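# Swap the gear shaft on the nearer station's centres

## Task

Remove the gear shaft currently held between the centres of the nearer station and set it down on the bench top. Then fit the other gear shaft between those same centres so that its gear meshes with the master gear, and release it at the end.

## Robot and tools

Robot: two arms, left_arm and right_arm, each with six joints and a parallel gripper. "Left" and "right" are just names; they do not refer to sides of any camera image.

Frame: all printed poses share one scene frame. Its origin sits on the table surface midway between the arms. +x points forward over the table, +z points up, and left_arm is mounted on the +y side. Positions are in metres; orientation is a quaternion in w, x, y, z order. The printed hand position is approximate and gets less accurate the farther the arm reaches. The reported point lies between the finger pads, roughly 1 cm back from the fingertips. The fingers extend along the gripper's own +z axis and close along its y axis.

Tool execute_actions takes "actions", a list holding at most one item, plus an optional "pictures" boolean (images come back unless you set it to false). Three forms:
- Empty list: nothing is commanded; you just get the current state.
- Motion: {"rows": [...], "steps": n}, with n from 1 to 15 (default 15). Each control step lasts 1/30 s. Each row drives one step; if there are fewer rows than steps, the final row is held for the remaining steps.
- Wait: {"steps": n} with n up to 300. No new command is sent; it returns after that many steps have elapsed since the previous result, with your own reply time counted in.
A refused call sends nothing at all.

Row layout: one flat list of 14 numbers covering both arms, even when only one arm should move. Numbers 1 to 6 are left_arm joint targets, 7 is left_arm opening, 8 to 13 are right_arm joint targets, 14 is right_arm opening. Joint values are absolute target angles in radians, in the same order and convention as the Joint positions line: waist, shoulder, elbow, wrist pitch, wrist yaw, wrist roll. They are not offsets. To keep an arm still, repeat its current angles. Stated ranges for each arm: waist -2.618 to 3.054, shoulder 0.000 to 3.142, elbow 0.000 to 3.142, wrist pitch -1.571 to 1.571, wrist yaw -1.571 to 1.571, wrist roll -2.094 to 2.094. A true end stop can be up to 0.036 rad off the stated value. If a target goes more than 0.036 rad beyond a stated end and is also farther out than the joint's last reported angle, the whole call is refused. A target beyond the real stop is clipped there, and the result then reports "joint sent to its limit" (this may concern an earlier, still-running action). Not seeing that message does not prove the joint has room left.

Opening: an absolute value from -1 (closed) to +1 (fully open, pad gap 0.094 m). Between the extremes, the fingers are driven until grip_measured equals the value you give. Each gripper's reading can be biased by about 1 mm of opening, constant within a scene. To hold something, command roughly 0.03 below its grip_measured for a firm grip, or a smaller margin for a gentler one. Pad force tops out around 50 to 62 N (lower on some grippers and on parts under about 2 mm thick), and the first contact can spike harder.

Motion limits: each step, each joint's target is capped at a fixed lead over its measured angle (waist 0.202, shoulder 0.258, elbow 0.238, wrist pitch 0.573, wrist yaw and wrist roll 0.522 rad). If a step's targets would move a gripper more than 70 mm from where it is, all of that arm's targets are scaled back toward the measured angles. Distant targets therefore take several actions.

Between calls, including while you are composing a reply or waiting, the arms keep heading toward the last row sent. They give up once every arm has almost stopped (slow or blocked counts) or any step is HELD; after that only a new action makes them advance or push further. Fingers still mid-open or mid-close finish moving.

Result lines: the state line shows `left_arm: …` | `right_arm: …` with each gripper's position and quaternion. Joint positions and Joint velocities give one block per arm: six joints (rad, rad/s) then the finger pad gap (m, m/s). grip_measured is the measured opening on the command scale. "joint command not followed" means the clearance check altered or blocked some joint targets on some steps; the rest of the row still ran. HELD marks steps on which all or part of your row was not sent. MOTOR HOT warns at 75 °C; OVER-TEMPERATURE FAULT reports a stop: at 90 °C that arm halts for 10 s (that level is then disabled on that arm for 5 minutes, then re-armed), and at 100 °C the arm and its gripper go limp and fall. Holding loads heats motors, even while you think, so avoid long holds.

Tool zoom_image: "camera" is one of cam_head_left, cam_head_right, cam_left_wrist, cam_right_wrist (each 504x504), and "region" is [x0, y0, x1, y1] in pixels with (0, 0) at top left, no larger than 504 by 504. It returns a sharper close-up of that camera's latest image.

Tool finished_scene: pass "scene" as the current scene's number. Answering without a tool call ends everything.

Avoid: anything leaving the table (automatic failure), dropping or slipping parts, slamming, hard impacts or heavy pushing, and the two arms colliding or pressing on each other. Loose objects may occasionally get a brief push from outside. Smooth, economical motions are preferred.

Each tool is called after "Request:" as name(argument=value, ...) on one line, values as JSON.

## Session

Request:
execute_actions(actions=[])

Scene clock: 0.00 s of 6800.00 s.
left_arm: end_effector_position=(+0.0806, +0.5619, +0.1795) grip_measured=+1.000 end_effector_quat_wxyz=(-0.267, +0.879, -0.382, -0.100) | right_arm: end_effector_position=(+0.2964, -0.0514, +0.1835) grip_measured=+1.000 end_effector_quat_wxyz=(+0.726, +0.025, +0.687, +0.012)
Joint positions: left_arm=[ 1.36   1.28   1.106 -0.834 -0.141 -1.019  0.094] | right_arm=[ 0.994  1.736  0.498  1.337  0.99  -0.029  0.094]
Joint velocities: left_arm=[-0.007  0.007 -0.002  0.022 -0.037  0.022  0.   ] | right_arm=[-0.002 -0.007 -0.007  0.081  0.066 -0.051  0.   ]
Motor temperatures (°C, as the motors report them): left_arm=[27 27 27 26 24 24] | right_arm=[26 23 23 26 23 25]

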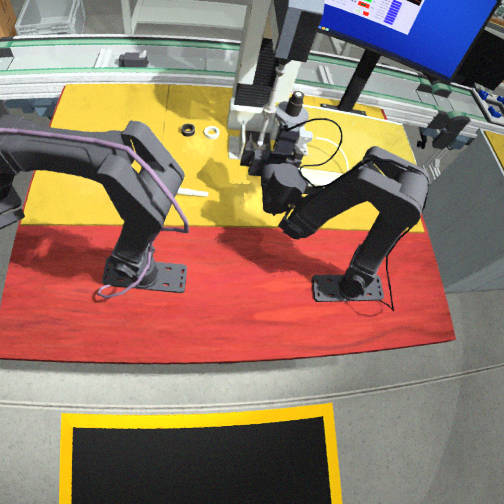

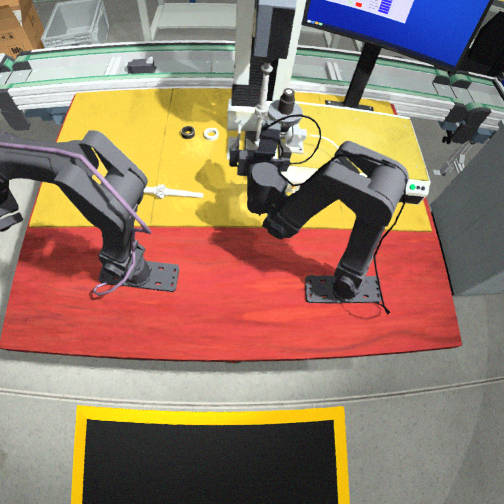

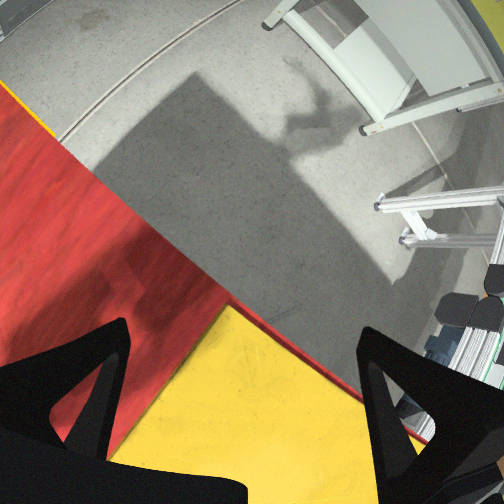

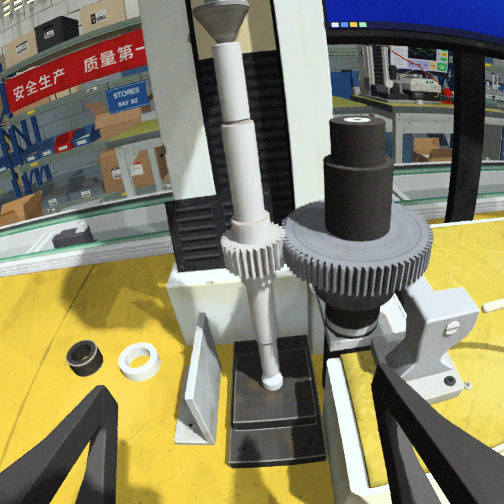

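Request:
execute_actions(actions=[{"rows":[[1.36,0.8,0.8,0,0,0,1,0.994,1.2,0.5,0.7,0.99,0,1]]}], pictures=false)

Request:
execute_actions(actions=[{"rows":[[0,0.3,0.3,0,0,0,1,0,0.5,0.5,-0.7,0,0,1]]}], pictures=false)

Request:
execute_actions(actions=[{"steps":90}])

Request:
zoom_image(camera="cam_head_right", region=[200,0,450,220])

Scene clock: 11.87 s of 6800.00 s.
left_arm: end_effector_position=(+0.1013, +0.5559, +0.3705) grip_measured=+1.000 end_effector_quat_wxyz=(+0.581, -0.449, +0.553, +0.395) | right_arm: end_effector_position=(+0.2679, -0.0931, +0.2598) grip_measured=+1.000 end_effector_quat_wxyz=(+0.716, +0.018, +0.698, +0.005)
Joint positions: left_arm=[ 1.362  0.801  0.824 -0.037 -0.017 -0.084  0.094] | right_arm=[ 0.994  1.194  0.495  0.743  0.99  -0.005  0.094]
Joint velocities: left_arm=[-0.007 -0.007  0.002  0.256  0.154  0.505  0.   ] | right_arm=[-0.012 -0.002 -0.002 -0.227 -0.007  0.022  0.   ]
Motor temperatures (°C, as the motors report them): left_arm=[27 28 28 27 24 24] | right_arm=[26 24 24 28 23 25]
Steps of this call (steps 1 to 90: nothing new was sent; then 8.37 s passed at rest; steps 91 to 105: all 15 steps of this action). Readings (joint positions):
91: left_arm=[1.362 1.245 1.056 -0.739 -0.123 -0.938] | right_arm=[0.994 1.699 0.498 1.245 0.987 -0.024]
92: left_arm=[1.362 1.176 0.969 -0.611 -0.098 -0.838] | right_arm=[0.994 1.631 0.495 1.115 0.986 -0.022]
94: left_arm=[1.362 1.036 0.858 -0.475 -0.070 -0.685] | right_arm=[0.994 1.470 0.495 0.948 0.985 -0.018]
98: left_arm=[1.362 0.863 0.824 -0.258 -0.041 -0.381] | right_arm=[0.994 1.206 0.495 0.841 0.988 -0.009]
105: the state above

Scene clock: 12.37 s of 6800.00 s.
left_arm: end_effector_position=(+0.2634, +0.2944, +0.2522) grip_measured=+1.000 end_effector_quat_wxyz=(+0.698, -0.074, +0.709, +0.066) | right_arm: end_effector_position=(+0.2097, -0.2851, +0.1694) grip_measured=+1.000 end_effector_quat_wxyz=(+0.479, +0.019, +0.877, -0.036)
Joint positions: left_arm=[ 0.294  0.313  0.3   -0.004 -0.004 -0.01   0.094] | right_arm=[ 0.022  0.502  0.493 -0.561  0.082 -0.002  0.094]
Joint velocities: left_arm=[-2.19   0.002  0.007  0.037  0.11   0.037  0.   ] | right_arm=[-0.603 -0.007 -0.017 -1.062 -0.33  -0.037  0.   ]
Motor temperatures (°C, as the motors report them): left_arm=[27 28 28 27 24 24] | right_arm=[26 24 24 28 23 25]
Steps of this call (steps 1 to 15: all 15 steps of this action). Readings (joint positions):
1: left_arm=[1.330 0.772 0.791 -0.006 -0.032 -0.071] | right_arm=[0.962 1.157 0.495 0.654 0.897 -0.004]
2: left_arm=[1.263 0.704 0.724 0.008 -0.030 -0.059] | right_arm=[0.899 1.088 0.493 0.526 0.785 -0.005]
4: left_arm=[1.121 0.535 0.576 0.012 -0.019 -0.042] | right_arm=[0.747 0.922 0.493 0.300 0.584 -0.005]
8: left_arm=[0.827 0.314 0.343 0.012 -0.009 -0.021] | right_arm=[0.445 0.579 0.493 -0.107 0.266 -0.003]
15: the state above

Scene clock: 15.37 s of 6800.00 s.
left_arm: end_effector_position=(+0.2675, +0.2171, +0.2523) grip_measured=+1.000 end_effector_quat_wxyz=(+0.700, +0.033, +0.712, -0.037) | right_arm: end_effector_position=(+0.1906, -0.2759, +0.1426) grip_measured=+1.000 end_effector_quat_wxyz=(+0.420, +0.008, +0.907, -0.009)
Joint positions: left_arm=[ 0.006  0.313  0.3   -0.004  0.007 -0.006  0.094] | right_arm=[ 0.007  0.502  0.493 -0.694  0.011 -0.002  0.094]
Joint velocities: left_arm=[-0.002  0.002 -0.007  0.007 -0.022  0.007  0.   ] | right_arm=[-0.002 -0.012  0.007  0.022 -0.007 -0.022  0.   ]
Motor temperatures (°C, as the motors report them): left_arm=[27 27 29 28 24 24] | right_arm=[26 24 24 28 23 25]
Steps of this call (steps 1 to 30: the robot went on to your last target; steps 31 to 90: nothing new was sent). Readings (joint positions):
1: left_arm=[0.218 0.313 0.300 -0.004 -0.003 -0.009] | right_arm=[0.010 0.502 0.493 -0.591 0.071 -0.002]
2: left_arm=[0.141 0.313 0.300 -0.004 -0.003 -0.009] | right_arm=[0.007 0.502 0.493 -0.615 0.060 -0.002]
4: left_arm=[0.035 0.313 0.300 -0.004 0.005 -0.007] | right_arm=[0.007 0.502 0.493 -0.647 0.042 -0.002]
8: left_arm=[0.006 0.313 0.300 -0.004 0.007 -0.007] | right_arm=[0.007 0.502 0.493 -0.677 0.023 -0.002]
90: the state above
All arms were judged still, so your last target was given up. Only a new action makes them travel on or press farther. Fingers that are still opening or closing keep moving.

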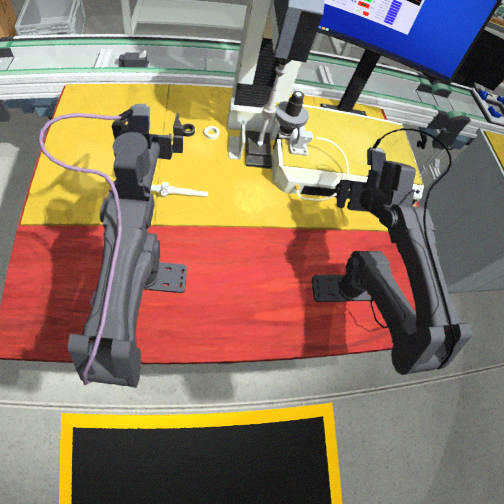

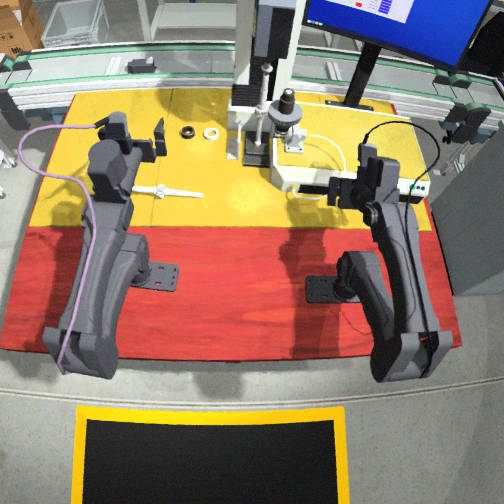

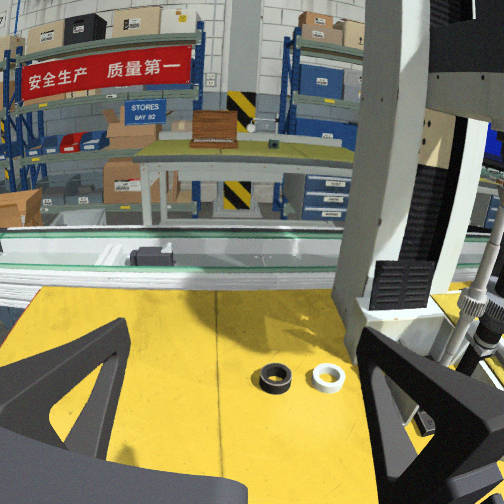

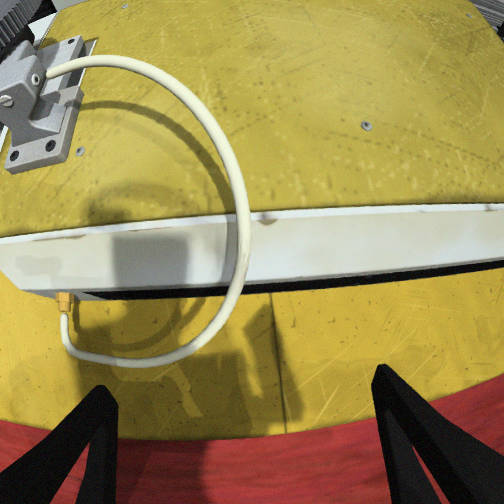

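Region (200, 0, 450, 220) of cam_head_right's 504x504 image, scaled by 2.016, with more detail than that image has; it fills the top 444 rows of this view, and the rest is white.

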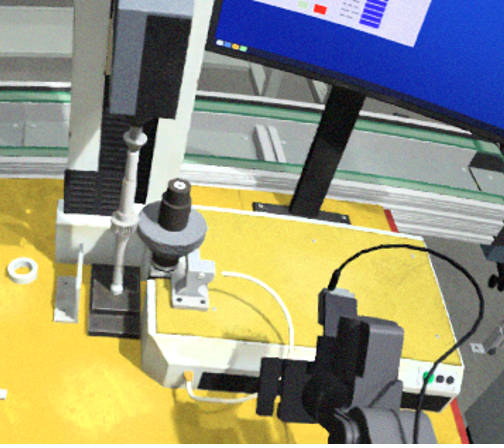

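Request:
execute_actions(actions=[{"rows":[[-0.5,1.417,0.42,1.0,0,0,0.2,-0.5,0.2,0.2,-0.3,0,0,1]]}], pictures=false)

Request:
execute_actions(actions=[{"steps":30}])

Scene clock: 27.17 s of 6800.00 s.
left_arm: end_effector_position=(+0.3452, +0.0121, +0.1940) grip_measured=+0.202 end_effector_quat_wxyz=(+0.655, +0.212, +0.696, -0.205) | right_arm: end_effector_position=(+0.1768, -0.3904, +0.1441) grip_measured=+1.000 end_effector_quat_wxyz=(+0.551, +0.210, +0.794, -0.148)
Joint positions: left_arm=[-0.497  1.403  0.421  0.923  0.004 -0.006  0.056] | right_arm=[-0.494  0.216  0.198 -0.337  0.005 -0.001  0.094]
Joint velocities: left_arm=[-0.012  1.145 -0.076 -0.066  0.125 -0.007 -0.   ] | right_arm=[-0.007 -0.027  0.007  0.095 -0.037 -0.095  0.   ]
Motor temperatures (°C, as the motors report them): left_arm=[27 27 29 30 24 24] | right_arm=[26 24 25 29 23 25]
Steps of this call (steps 1 to 90: nothing new was sent; then 8.30 s passed at rest; steps 91 to 105: all 15 steps of this action). Readings (joint positions):
91: left_arm=[-0.017 0.336 0.301 0.038 -0.003 -0.006] | right_arm=[-0.026 0.466 0.453 -0.626 -0.004 -0.004]
92: left_arm=[-0.063 0.391 0.314 0.104 -0.004 -0.006] | right_arm=[-0.096 0.381 0.379 -0.540 -0.006 -0.004]
94: left_arm=[-0.166 0.518 0.348 0.258 -0.007 -0.006] | right_arm=[-0.246 0.243 0.261 -0.463 -0.004 -0.003]
98: left_arm=[-0.422 0.839 0.404 0.661 -0.009 -0.006] | right_arm=[-0.478 0.216 0.198 -0.405 0.004 -0.001]
105: the state above

Scene clock: 28.17 s of 6800.00 s.
left_arm: end_effector_position=(+0.3473, +0.0107, +0.1958) grip_measured=+0.202 end_effector_quat_wxyz=(+0.666, +0.209, +0.686, -0.208) | right_arm: end_effector_position=(+0.1778, -0.3910, +0.1474) grip_measured=+1.000 end_effector_quat_wxyz=(+0.557, +0.209, +0.790, -0.149)
Joint positions: left_arm=[-0.497  1.438  0.416  0.994  0.004 -0.006  0.056] | right_arm=[-0.494  0.216  0.198 -0.323  0.005 -0.001  0.094]
Joint velocities: left_arm=[0.002 0.002 0.002 0.022 0.007 0.007 0.   ] | right_arm=[-0.007 -0.007 -0.002 -0.007 -0.022  0.051  0.   ]
Motor temperatures (°C, as the motors report them): left_arm=[27 27 29 31 24 24] | right_arm=[26 24 25 29 23 25]
Steps of this call (steps 1 to 30: the robot went on to your last target). Readings (joint positions):
1: left_arm=[-0.497 1.430 0.419 0.922 0.004 -0.006] | right_arm=[-0.494 0.216 0.198 -0.334 0.005 -0.001]
2: left_arm=[-0.497 1.438 0.416 0.922 0.004 -0.006] | right_arm=[-0.494 0.216 0.198 -0.332 0.005 -0.001]
4: left_arm=[-0.497 1.438 0.416 0.942 0.004 -0.006] | right_arm=[-0.494 0.216 0.198 -0.328 0.005 -0.001]
8: left_arm=[-0.497 1.438 0.416 0.976 0.004 -0.006] | right_arm=[-0.494 0.216 0.198 -0.325 0.005 -0.001]
30: the state above
All arms were judged still, so your last target was given up. Only a new action makes them travel on or press farther. Fingers that are still opening or closing keep moving.

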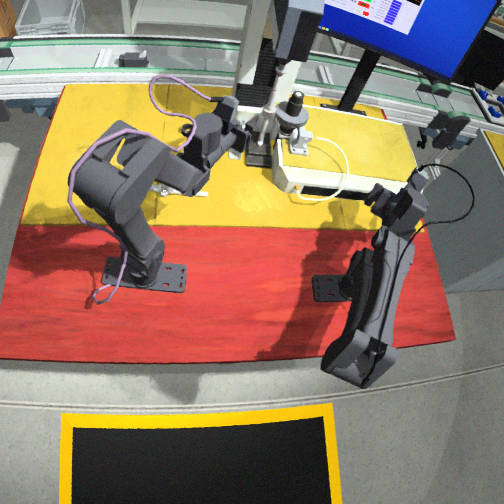

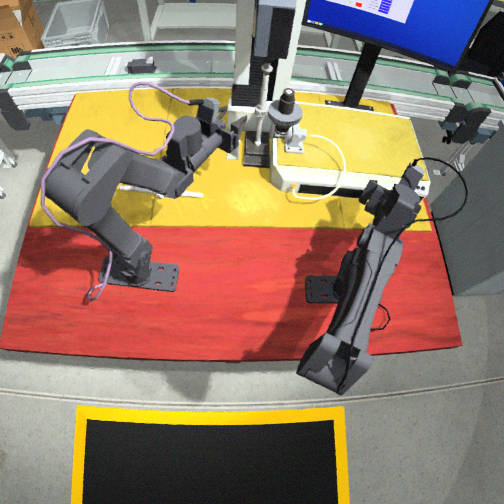

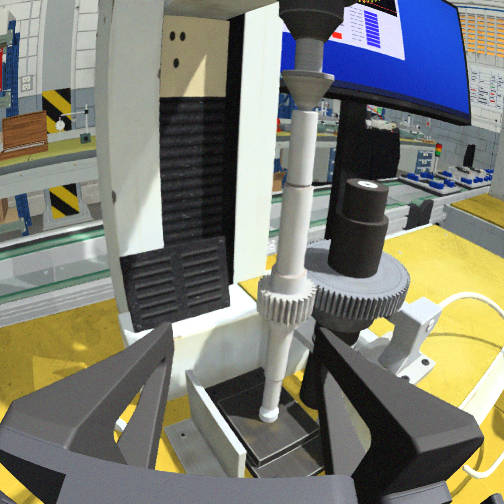

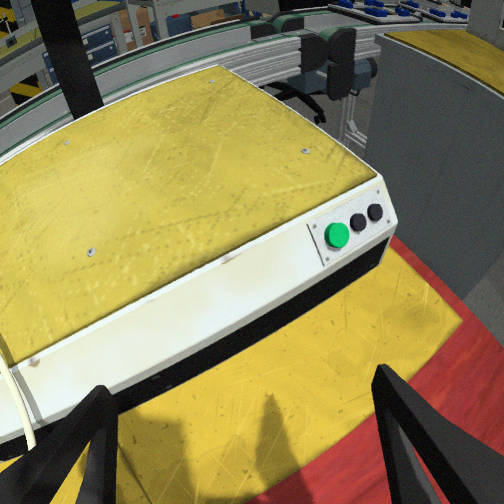

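Request:
execute_actions(actions=[{"rows":[[-0.56,1.53,0.575,0.98,0,0,0.2,-0.5,0.2,0.2,-0.3,0,0,1]]}])

Scene clock: 33.73 s of 6800.00 s.
left_arm: end_effector_position=(+0.3580, -0.0282, +0.2236) grip_measured=+0.202 end_effector_quat_wxyz=(+0.679, +0.222, +0.660, -0.233) | right_arm: end_effector_position=(+0.1778, -0.3910, +0.1474) grip_measured=+1.000 end_effector_quat_wxyz=(+0.557, +0.209, +0.790, -0.149)
Joint positions: left_arm=[-0.558  1.518  0.557  0.992 -0.001 -0.006  0.056] | right_arm=[-0.494  0.216  0.198 -0.323  0.005 -0.001  0.094]
Joint velocities: left_arm=[-0.007 -0.002  0.007 -0.022 -0.037 -0.066 -0.001] | right_arm=[-0.007 -0.027  0.007 -0.022  0.051 -0.037  0.   ]
Motor temperatures (°C, as the motors report them): left_arm=[27 28 29 31 24 24] | right_arm=[26 24 25 30 23 25]
Steps of this call (steps 1 to 90: nothing new was sent; then 2.07 s passed at rest; steps 91 to 105: all 15 steps of this action). Readings (joint positions):
91: left_arm=[-0.505 1.449 0.433 0.991 -0.002 -0.006] | right_arm=[-0.494 0.216 0.198 -0.323 0.005 -0.001]
92: left_arm=[-0.520 1.476 0.470 0.989 -0.003 -0.006] | right_arm=[-0.494 0.216 0.198 -0.323 0.005 -0.001]
94: left_arm=[-0.548 1.514 0.535 0.989 -0.002 -0.006] | right_arm=[-0.494 0.216 0.198 -0.323 0.005 -0.001]
98: left_arm=[-0.558 1.518 0.557 0.992 -0.001 -0.006] | right_arm=[-0.494 0.216 0.198 -0.323 0.005 -0.001]
105: the state above

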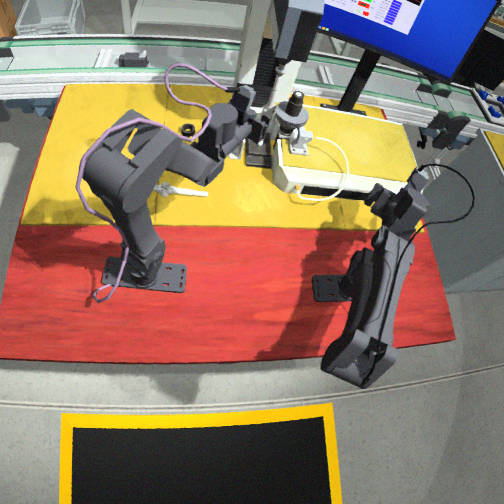

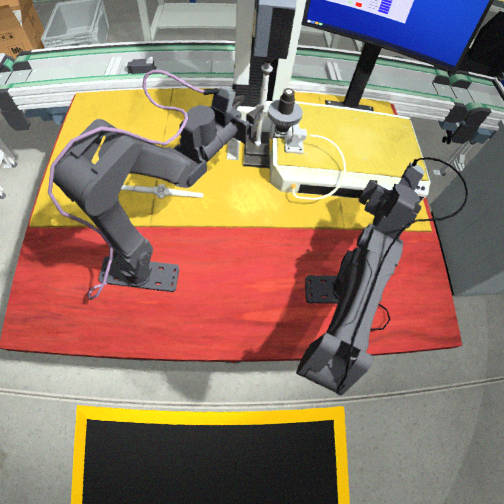

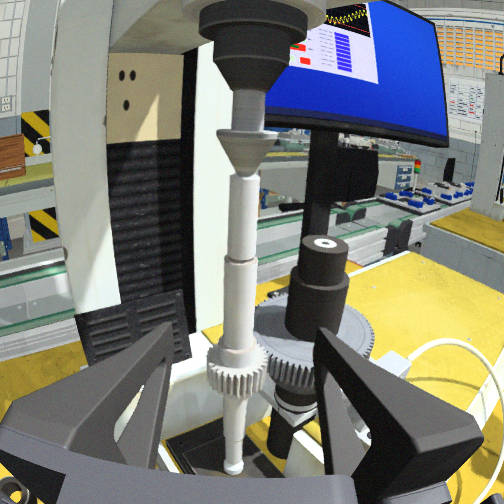

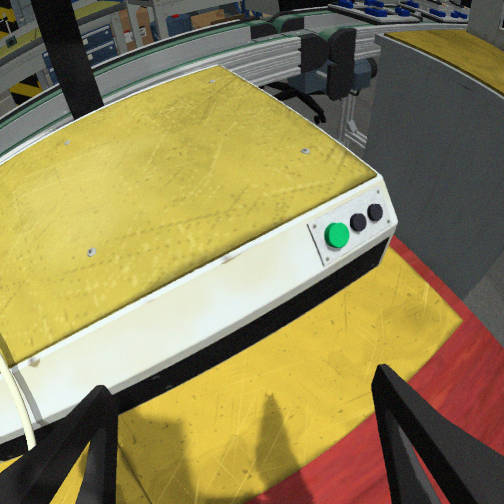

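Request:
execute_actions(actions=[{"rows":[[-0.548,1.6,0.6,1.01,0,0,0,-0.5,0.2,0.2,-0.3,0,0,1],[-0.548,1.64,0.64,1.01,0,0,0,-0.5,0.2,0.2,-0.3,0,0,1],[-0.548,1.715,0.705,1.015,0,0,0,-0.5,0.2,0.2,-0.3,0,0,1]]}])

Scene clock: 38.50 s of 6800.00 s.
left_arm: end_effector_position=(+0.3898, -0.0510, +0.1958) grip_measured=+0.002 end_effector_quat_wxyz=(+0.663, +0.227, +0.676, -0.227) | right_arm: end_effector_position=(+0.1778, -0.3910, +0.1474) grip_measured=+1.000 end_effector_quat_wxyz=(+0.557, +0.209, +0.790, -0.149)
Joint positions: left_arm=[-0.555  1.714  0.68   1.016 -0.001 -0.006  0.047] | right_arm=[-0.494  0.216  0.198 -0.323  0.005 -0.001  0.094]
Joint velocities: left_arm=[-0.012 -0.022  0.007 -0.007 -0.022 -0.037 -0.001] | right_arm=[-0.007  0.007 -0.012 -0.007 -0.022  0.007  0.   ]
Motor temperatures (°C, as the motors report them): left_arm=[27 28 30 32 24 24] | right_arm=[26 24 25 31 23 25]
Steps of this call (steps 1 to 15: the robot went on to your last target; steps 16 to 90: nothing new was sent; then 1.27 s passed at rest; steps 91 to 105: all 15 steps of this action). Readings (joint positions):
91: left_arm=[-0.558 1.527 0.560 0.999 -0.001 -0.006] | right_arm=[-0.494 0.216 0.198 -0.323 0.005 -0.001]
92: left_arm=[-0.558 1.549 0.573 1.007 -0.001 -0.006] | right_arm=[-0.494 0.216 0.198 -0.323 0.005 -0.001]
94: left_arm=[-0.558 1.636 0.639 1.016 -0.001 -0.006] | right_arm=[-0.494 0.216 0.198 -0.323 0.005 -0.001]
98: left_arm=[-0.556 1.713 0.680 1.014 -0.001 -0.006] | right_arm=[-0.494 0.216 0.198 -0.323 0.005 -0.001]
105: the state above

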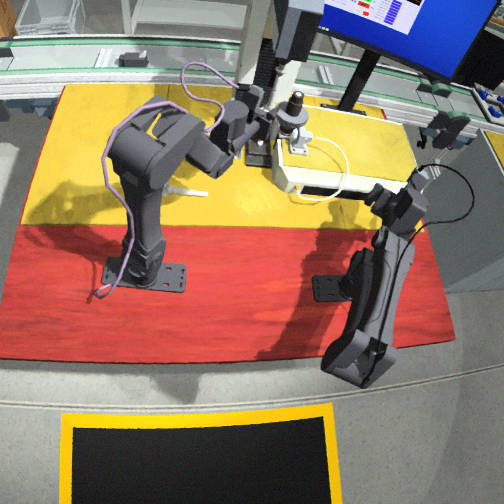

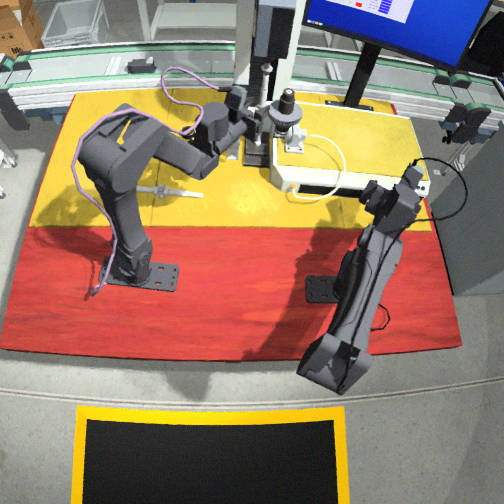

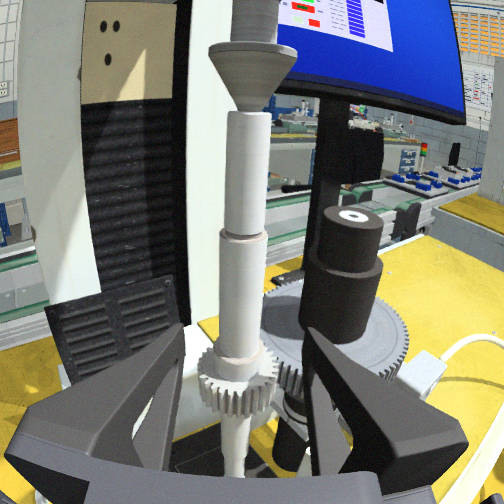

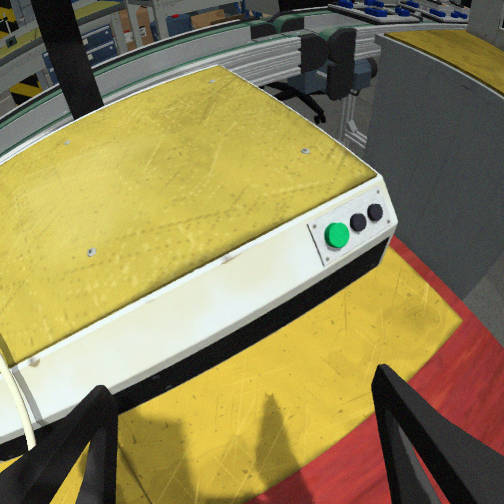

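Request:
execute_actions(actions=[{"rows":[[-0.543,1.775,0.8,1.0,0,0,-0.2,-0.5,0.2,0.2,-0.3,0,0,1]]}], pictures=false)

Request:
execute_actions(actions=[{"rows":[[-0.543,1.775,0.8,1.0,0,0,-0.68,-0.5,0.2,0.2,-0.3,0,0,1]]}])

Scene clock: 43.77 s of 6800.00 s.
left_arm: end_effector_position=(+0.4083, -0.0616, +0.2150) grip_measured=-0.198 end_effector_quat_wxyz=(+0.680, +0.219, +0.661, -0.230) | right_arm: end_effector_position=(+0.1778, -0.3910, +0.1474) grip_measured=+1.000 end_effector_quat_wxyz=(+0.557, +0.209, +0.790, -0.149)
Joint positions: left_arm=[-0.549  1.761  0.779  1.014 -0.001 -0.006  0.038] | right_arm=[-0.494  0.216  0.198 -0.323  0.005 -0.001  0.094]
Joint velocities: left_arm=[-0.002 -0.012 -0.017  0.022  0.081  0.007  0.001] | right_arm=[-0.007  0.017 -0.007 -0.022 -0.037 -0.022  0.   ]
Motor temperatures (°C, as the motors report them): left_arm=[27 29 30 32 24 24] | right_arm=[26 24 25 31 23 25]
Steps of this call (steps 1 to 15: the robot went on to your last target; steps 16 to 90: nothing new was sent; then 1.77 s passed at rest; steps 91 to 105: all 15 steps of this action). Readings (joint positions):
91: left_arm=[-0.554 1.721 0.693 1.014 -0.001 -0.006] | right_arm=[-0.494 0.216 0.198 -0.323 0.005 -0.001]
92: left_arm=[-0.553 1.737 0.720 1.014 -0.001 -0.006] | right_arm=[-0.494 0.216 0.198 -0.323 0.005 -0.001]
94: left_arm=[-0.551 1.760 0.764 1.014 -0.001 -0.006] | right_arm=[-0.494 0.216 0.198 -0.323 0.005 -0.001]
98: left_arm=[-0.549 1.761 0.779 1.014 -0.001 -0.006] | right_arm=[-0.494 0.216 0.198 -0.323 0.005 -0.001]
105: the state above

Scene clock: 44.27 s of 6800.00 s.
left_arm: end_effector_position=(+0.4081, -0.0620, +0.2150) grip_measured=-0.660 end_effector_quat_wxyz=(+0.680, +0.220, +0.660, -0.231) | right_arm: end_effector_position=(+0.1778, -0.3910, +0.1474) grip_measured=+1.000 end_effector_quat_wxyz=(+0.557, +0.209, +0.790, -0.149)
Joint positions: left_arm=[-0.549  1.761  0.779  1.014  0.001 -0.005  0.016] | right_arm=[-0.494  0.216  0.198 -0.323  0.005 -0.001  0.094]
Joint velocities: left_arm=[-0.007 -0.002  0.012 -0.022  0.007  0.007 -0.001] | right_arm=[-0.007 -0.002 -0.022 -0.037 -0.022  0.022  0.   ]
Motor temperatures (°C, as the motors report them): left_arm=[27 29 30 32 24 24] | right_arm=[26 24 25 31 23 25]
Steps of this call (steps 1 to 15: all 15 steps of this action). Readings (joint positions):
1: left_arm=[-0.549 1.761 0.779 1.014 -0.001 -0.006] | right_arm=[-0.494 0.216 0.198 -0.323 0.005 -0.001]
2: left_arm=[-0.549 1.761 0.779 1.014 -0.001 -0.006] | right_arm=[-0.494 0.216 0.198 -0.323 0.005 -0.001]
4: left_arm=[-0.549 1.761 0.779 1.014 0.001 -0.005] | right_arm=[-0.494 0.216 0.198 -0.323 0.005 -0.001]
8: left_arm=[-0.549 1.761 0.779 1.014 0.001 -0.005] | right_arm=[-0.494 0.216 0.198 -0.323 0.005 -0.001]
15: the state above

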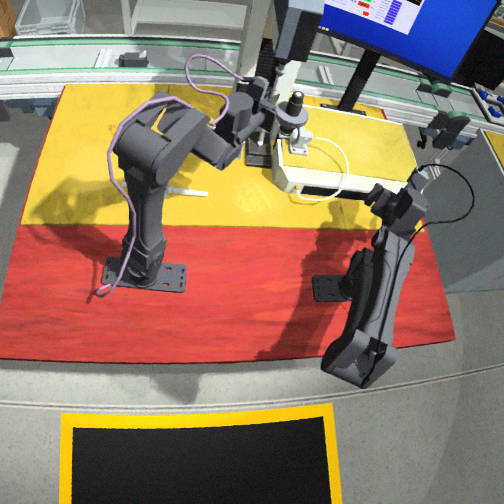

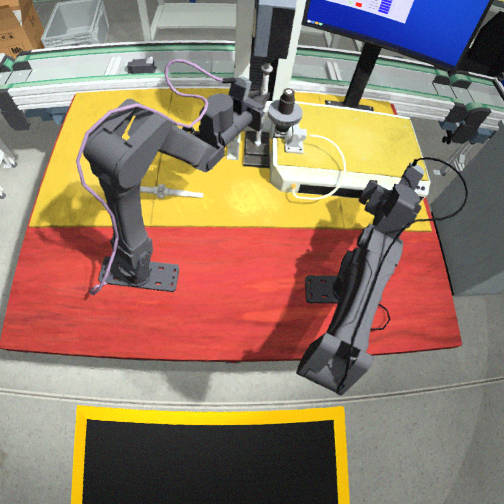

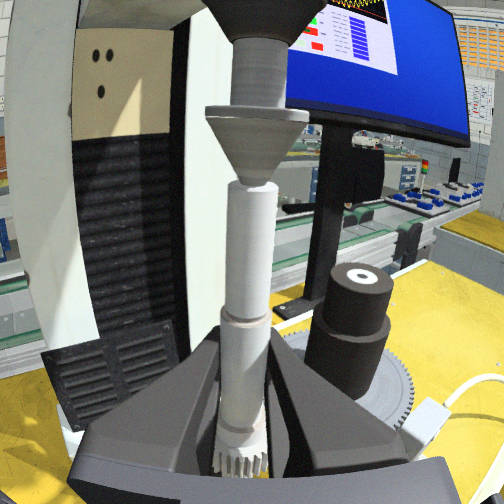

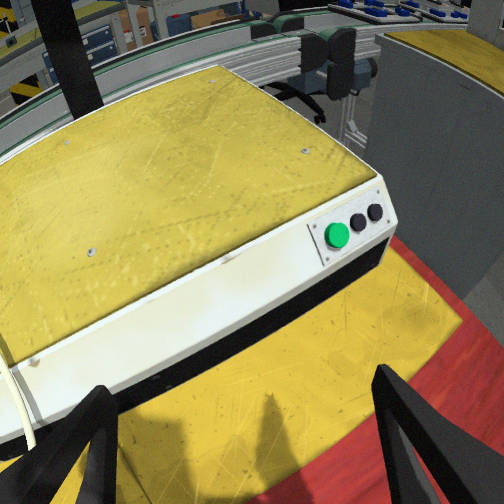

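Request:
execute_actions(actions=[{"rows":[[-0.549,1.71,0.825,0.97,0,0,-0.72,0.55,0.4,0.35,-0.2,0,0,1]]}], pictures=false)

Request:
execute_actions(actions=[{"steps":15}])

Scene clock: 48.90 s of 6800.00 s.
left_arm: end_effector_position=(+0.4082, -0.0620, +0.2158) grip_measured=-0.660 end_effector_quat_wxyz=(+0.673, +0.223, +0.667, -0.228) | right_arm: end_effector_position=(+0.1961, -0.1428, +0.1894) grip_measured=+1.000 end_effector_quat_wxyz=(+0.576, -0.201, +0.778, +0.151)
Joint positions: left_arm=[-0.549  1.744  0.788  0.966  0.001 -0.005  0.016] | right_arm=[ 0.526  0.395  0.321 -0.221 -0.006  0.002  0.094]
Joint velocities: left_arm=[ 0.002  0.002  0.007 -0.037  0.037 -0.037  0.   ] | right_arm=[ 0.696 -0.017 -0.002 -0.007 -0.022  0.007  0.   ]
Motor temperatures (°C, as the motors report them): left_arm=[27 29 30 32 24 24] | right_arm=[26 24 25 32 23 25]
Steps of this call (steps 1 to 15: the robot went on to your last target; steps 16 to 90: nothing new was sent; then 1.13 s passed at rest; steps 91 to 105: all 15 steps of this action). Readings (joint positions):
91: left_arm=[-0.549 1.758 0.781 1.009 0.001 -0.005] | right_arm=[-0.462 0.244 0.213 -0.321 0.017 0.001]
92: left_arm=[-0.549 1.753 0.783 0.995 0.001 -0.005] | right_arm=[-0.393 0.305 0.243 -0.312 0.018 0.002]
94: left_arm=[-0.549 1.748 0.786 0.978 0.001 -0.005] | right_arm=[-0.242 0.382 0.295 -0.277 0.015 0.002]
98: left_arm=[-0.549 1.745 0.788 0.968 0.001 -0.005] | right_arm=[0.058 0.395 0.321 -0.227 0.008 0.002]
105: the state above

Scene clock: 49.40 s of 6800.00 s.
left_arm: end_effector_position=(+0.4082, -0.0620, +0.2158) grip_measured=-0.660 end_effector_quat_wxyz=(+0.673, +0.223, +0.667, -0.228) | right_arm: end_effector_position=(+0.1935, -0.1383, +0.1894) grip_measured=+1.000 end_effector_quat_wxyz=(+0.574, -0.209, +0.776, +0.157)
Joint positions: left_arm=[-0.549  1.744  0.788  0.966  0.001 -0.005  0.016] | right_arm=[ 0.545  0.395  0.321 -0.221 -0.008  0.002  0.094]
Joint velocities: left_arm=[ 0.012 -0.002  0.002 -0.007  0.066 -0.037  0.   ] | right_arm=[ 0.007  0.007 -0.002  0.007 -0.139  0.022  0.   ]
Motor temperatures (°C, as the motors report them): left_arm=[27 29 30 32 24 24] | right_arm=[26 24 25 32 23 25]
Steps of this call (steps 1 to 15: the robot went on to your last target). Readings (joint positions):
1: left_arm=[-0.549 1.744 0.788 0.966 0.001 -0.005] | right_arm=[0.541 0.395 0.321 -0.221 -0.008 0.002]
2: left_arm=[-0.549 1.744 0.788 0.966 0.001 -0.005] | right_arm=[0.544 0.395 0.321 -0.221 -0.008 0.002]
4: left_arm=[-0.549 1.744 0.788 0.966 0.001 -0.005] | right_arm=[0.545 0.395 0.321 -0.221 -0.008 0.002]
8: left_arm=[-0.549 1.744 0.788 0.966 0.001 -0.005] | right_arm=[0.545 0.395 0.321 -0.221 -0.008 0.002]
15: the state above

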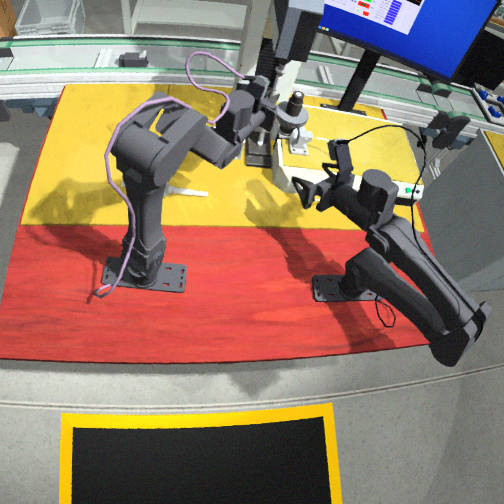

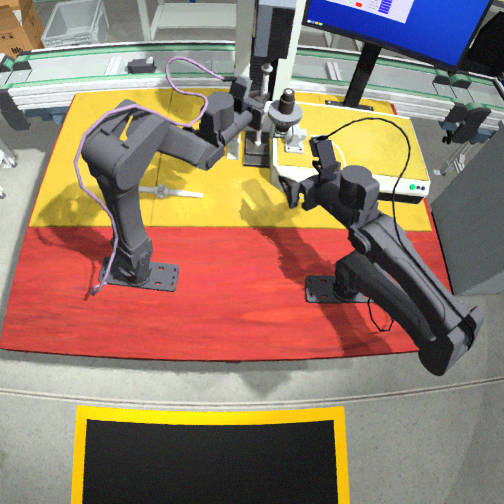

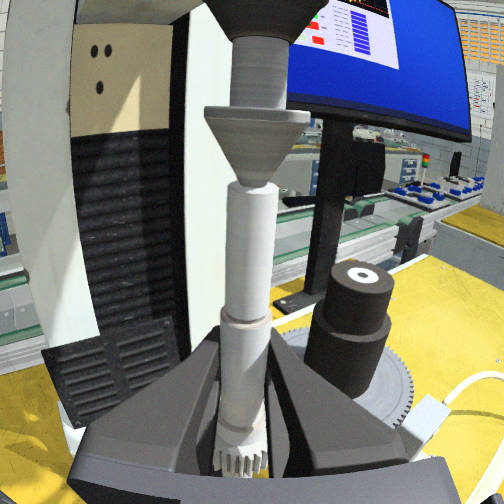

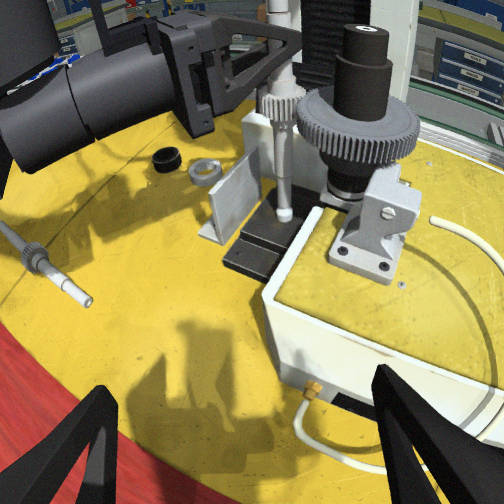

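More force.

Request:
execute_actions(actions=[{"rows":[[-0.549,1.65,0.875,0.99,0,0,-0.72,0.55,0.4,0.35,-0.1,0,0,1]]}])

Scene clock: 51.57 s of 6800.00 s.
left_arm: end_effector_position=(+0.4083, -0.0621, +0.2178) grip_measured=-0.660 end_effector_quat_wxyz=(+0.660, +0.227, +0.680, -0.224) | right_arm: end_effector_position=(+0.1986, -0.1354, +0.2125) grip_measured=+1.000 end_effector_quat_wxyz=(+0.611, -0.202, +0.747, +0.167)
Joint positions: left_arm=[-0.549  1.712  0.81   0.874  0.001 -0.005  0.016] | right_arm=[ 0.545  0.395  0.321 -0.126 -0.008  0.002  0.094]
Joint velocities: left_arm=[-0.007 -0.007 -0.017 -0.037 -0.066  0.066 -0.   ] | right_arm=[-0.017  0.007  0.007  0.066 -0.037 -0.037  0.   ]
Motor temperatures (°C, as the motors report them): left_arm=[27 30 30 33 24 24] | right_arm=[26 24 26 32 23 25]
Steps of this call (steps 1 to 15: the robot went on to your last target; steps 16 to 50: nothing new was sent; steps 51 to 65: all 15 steps of this action). Readings (joint positions):
51: left_arm=[-0.549 1.738 0.792 0.958 0.001 -0.005] | right_arm=[0.545 0.395 0.321 -0.212 -0.008 0.002]
52: left_arm=[-0.549 1.731 0.797 0.936 0.001 -0.005] | right_arm=[0.545 0.395 0.321 -0.198 -0.008 0.002]
54: left_arm=[-0.549 1.721 0.803 0.903 0.001 -0.005] | right_arm=[0.545 0.395 0.321 -0.167 -0.008 0.002]
58: left_arm=[-0.549 1.714 0.808 0.879 0.001 -0.005] | right_arm=[0.545 0.395 0.321 -0.139 -0.008 0.002]
65: the state above

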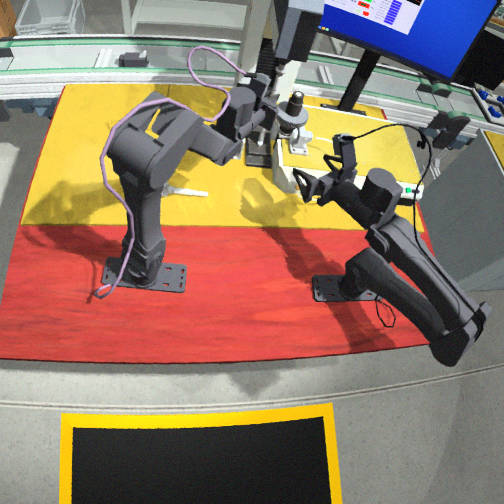

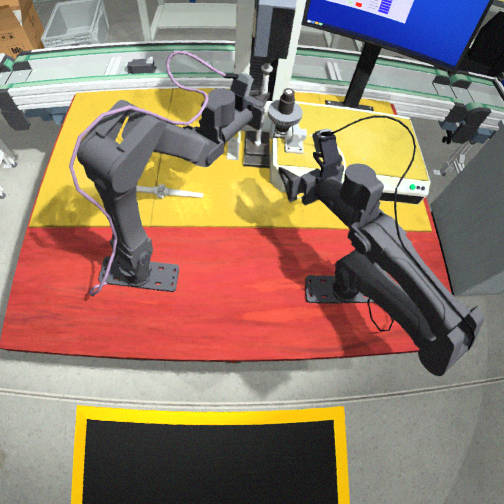

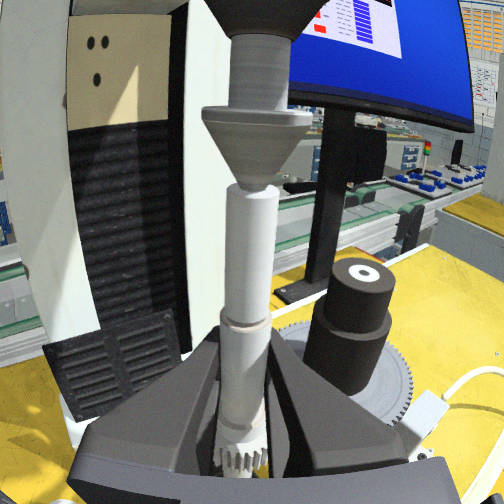

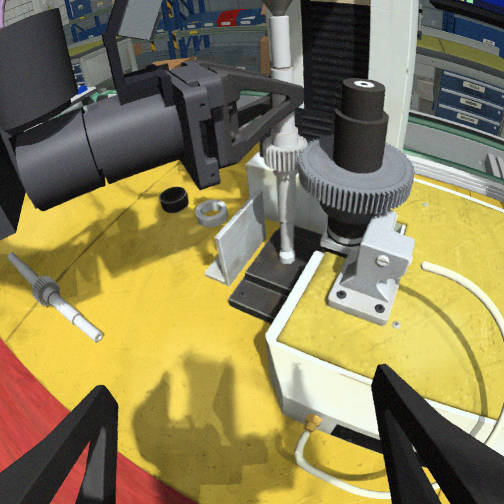

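Request:
execute_actions(actions=[{"rows":[[-0.549,1.61,0.90,0.93,0,0,-0.72,0.55,0.4,0.35,-0.1,0,0,1]]}])

Request:
zoom_image(camera="cam_right_wrist", region=[200,120,380,300])

Scene clock: 57.63 s of 6800.00 s.
left_arm: end_effector_position=(+0.4083, -0.0621, +0.2178) grip_measured=-0.660 end_effector_quat_wxyz=(+0.647, +0.231, +0.692, -0.219) | right_arm: end_effector_position=(+0.1987, -0.1353, +0.2131) grip_measured=+1.000 end_effector_quat_wxyz=(+0.612, -0.202, +0.747, +0.167)
Joint positions: left_arm=[-0.549  1.689  0.829  0.794  0.001 -0.005  0.016] | right_arm=[ 0.545  0.395  0.321 -0.123 -0.008  0.002  0.094]
Joint velocities: left_arm=[-0.007 -0.017 -0.022 -0.066  0.037  0.022 -0.   ] | right_arm=[ 0.012  0.017 -0.002 -0.022 -0.022  0.037  0.   ]
Motor temperatures (°C, as the motors report them): left_arm=[27 32 32 36 24 24] | right_arm=[26 24 26 33 23 25]
Steps of this call (steps 1 to 15: the robot went on to your last target; steps 16 to 90: nothing new was sent; then 2.57 s passed at rest; steps 91 to 105: all 15 steps of this action). Readings (joint positions):
91: left_arm=[-0.549 1.709 0.811 0.866 0.001 -0.005] | right_arm=[0.545 0.395 0.321 -0.123 -0.008 0.002]
92: left_arm=[-0.549 1.704 0.815 0.849 0.001 -0.005] | right_arm=[0.545 0.395 0.321 -0.123 -0.008 0.002]
94: left_arm=[-0.549 1.697 0.821 0.825 0.001 -0.005] | right_arm=[0.545 0.395 0.321 -0.123 -0.008 0.002]
98: left_arm=[-0.549 1.691 0.827 0.803 0.001 -0.005] | right_arm=[0.545 0.395 0.321 -0.123 -0.008 0.002]
105: the state above

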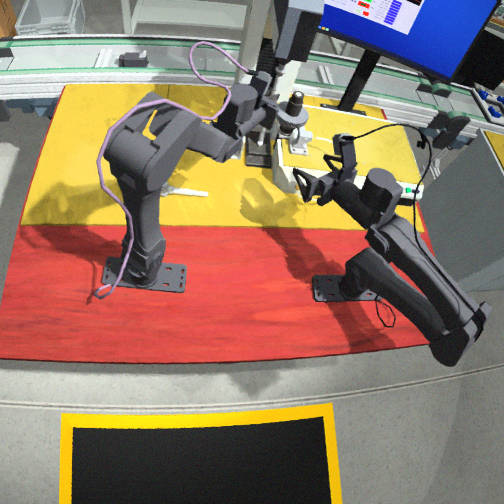

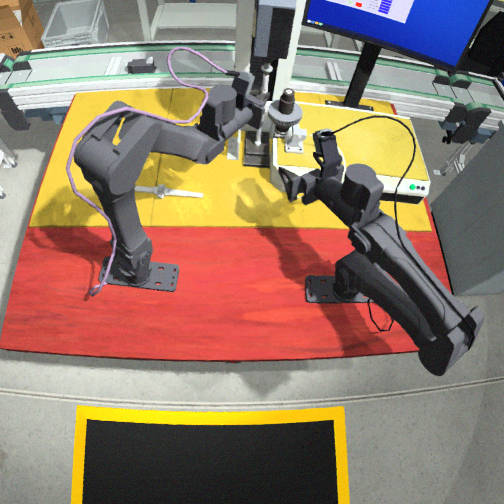

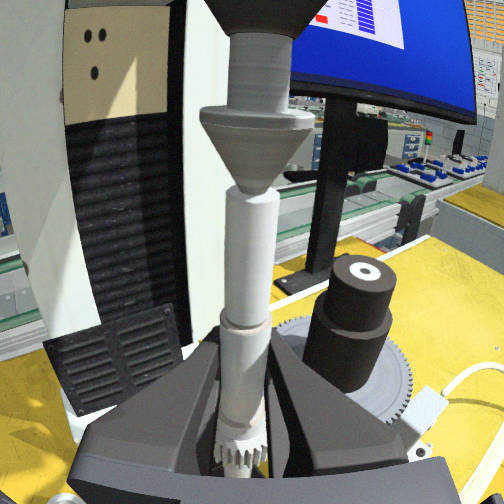

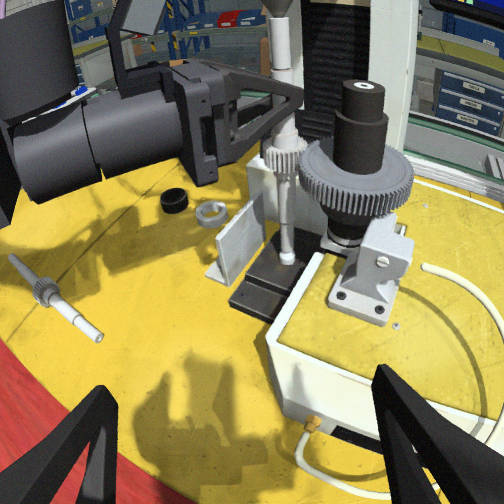

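Region (200, 120, 380, 300) of cam_right_wrist's 504x504 image, scaled by 2.800, with more detail than that image has.

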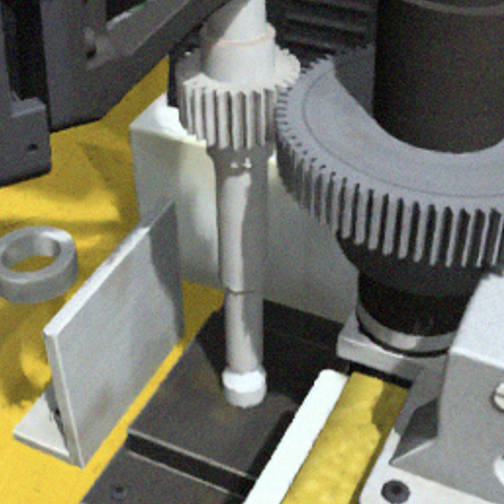

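Request:
execute_actions(actions=[{"rows":[[-0.549,1.74,0.81,0.99,0,0,-0.7,0.45,0.4,0.75,0.2,0,0,1]]}])

Request:
zoom_image(camera="cam_head_right", region=[290,0,450,100])

Scene clock: 60.63 s of 6800.00 s.
left_arm: end_effector_position=(+0.4084, -0.0622, +0.2163) grip_measured=-0.661 end_effector_quat_wxyz=(+0.665, +0.226, +0.675, -0.225) | right_arm: end_effector_position=(+0.1609, -0.1776, +0.4612) grip_measured=+1.000 end_effector_quat_wxyz=(+0.826, -0.119, +0.519, +0.187)
Joint positions: left_arm=[-0.549  1.726  0.801  0.91   0.001 -0.003  0.016] | right_arm=[ 0.461  0.399  0.711  0.135 -0.009  0.002  0.094]
Joint velocities: left_arm=[ 0.012  0.007  0.002  0.022  0.066 -0.022 -0.001] | right_arm=[-0.051  0.002  0.554  0.784 -0.081  0.022  0.   ]
Motor temperatures (°C, as the motors report them): left_arm=[27 32 32 38 24 24] | right_arm=[26 24 26 33 23 25]
Steps of this call (steps 1 to 15: the robot went on to your last target; steps 16 to 75: nothing new was sent; steps 76 to 90: all 15 steps of this action). Readings (joint positions):
76: left_arm=[-0.549 1.697 0.825 0.806 0.001 -0.004] | right_arm=[0.539 0.395 0.327 -0.118 -0.009 0.002]
77: left_arm=[-0.549 1.705 0.817 0.838 0.001 -0.004] | right_arm=[0.528 0.398 0.341 -0.109 -0.009 0.002]
79: left_arm=[-0.549 1.717 0.808 0.879 0.001 -0.004] | right_arm=[0.506 0.399 0.384 -0.076 -0.009 0.002]
83: left_arm=[-0.549 1.724 0.802 0.905 0.001 -0.003] | right_arm=[0.483 0.399 0.500 -0.004 -0.009 0.002]
90: the state above

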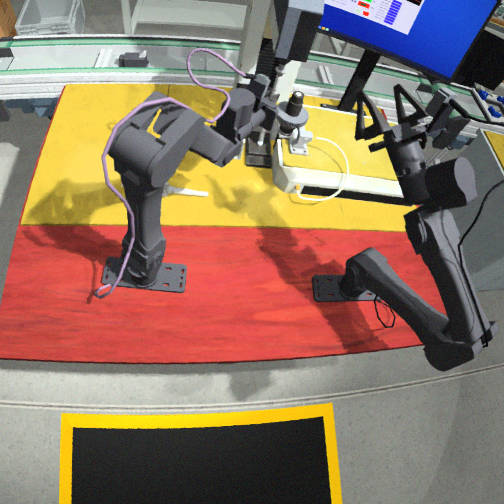

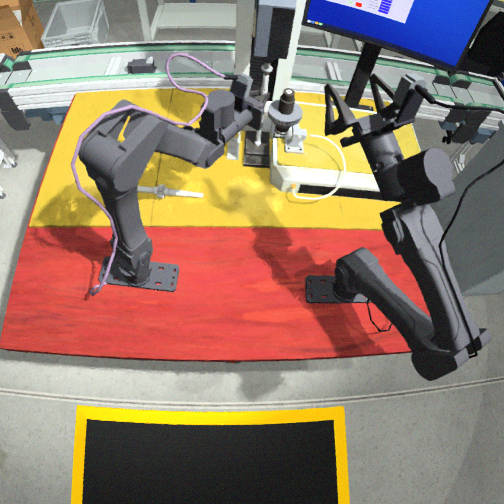

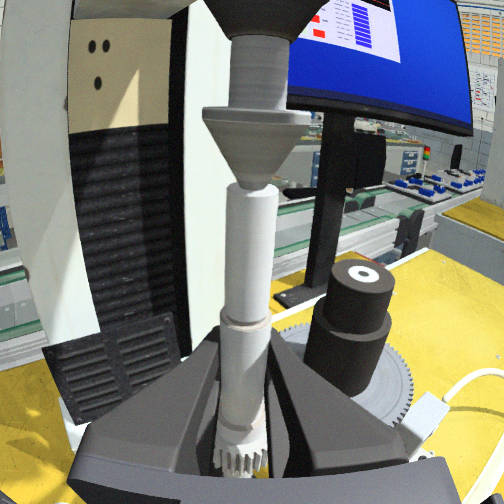

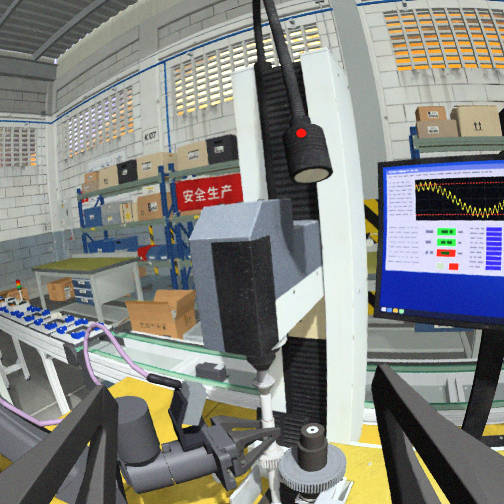

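Region (290, 0, 450, 100) of cam_head_right's 504x504 image, scaled by 3.150, with more detail than that image has; it fills the top 315 rows of this view, and the rest is white.

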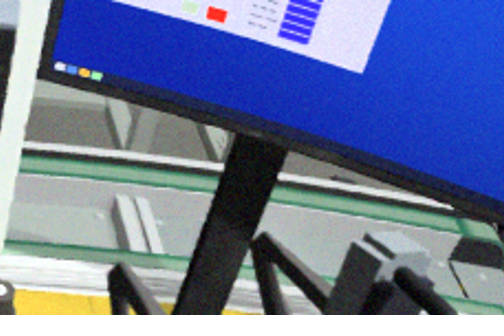

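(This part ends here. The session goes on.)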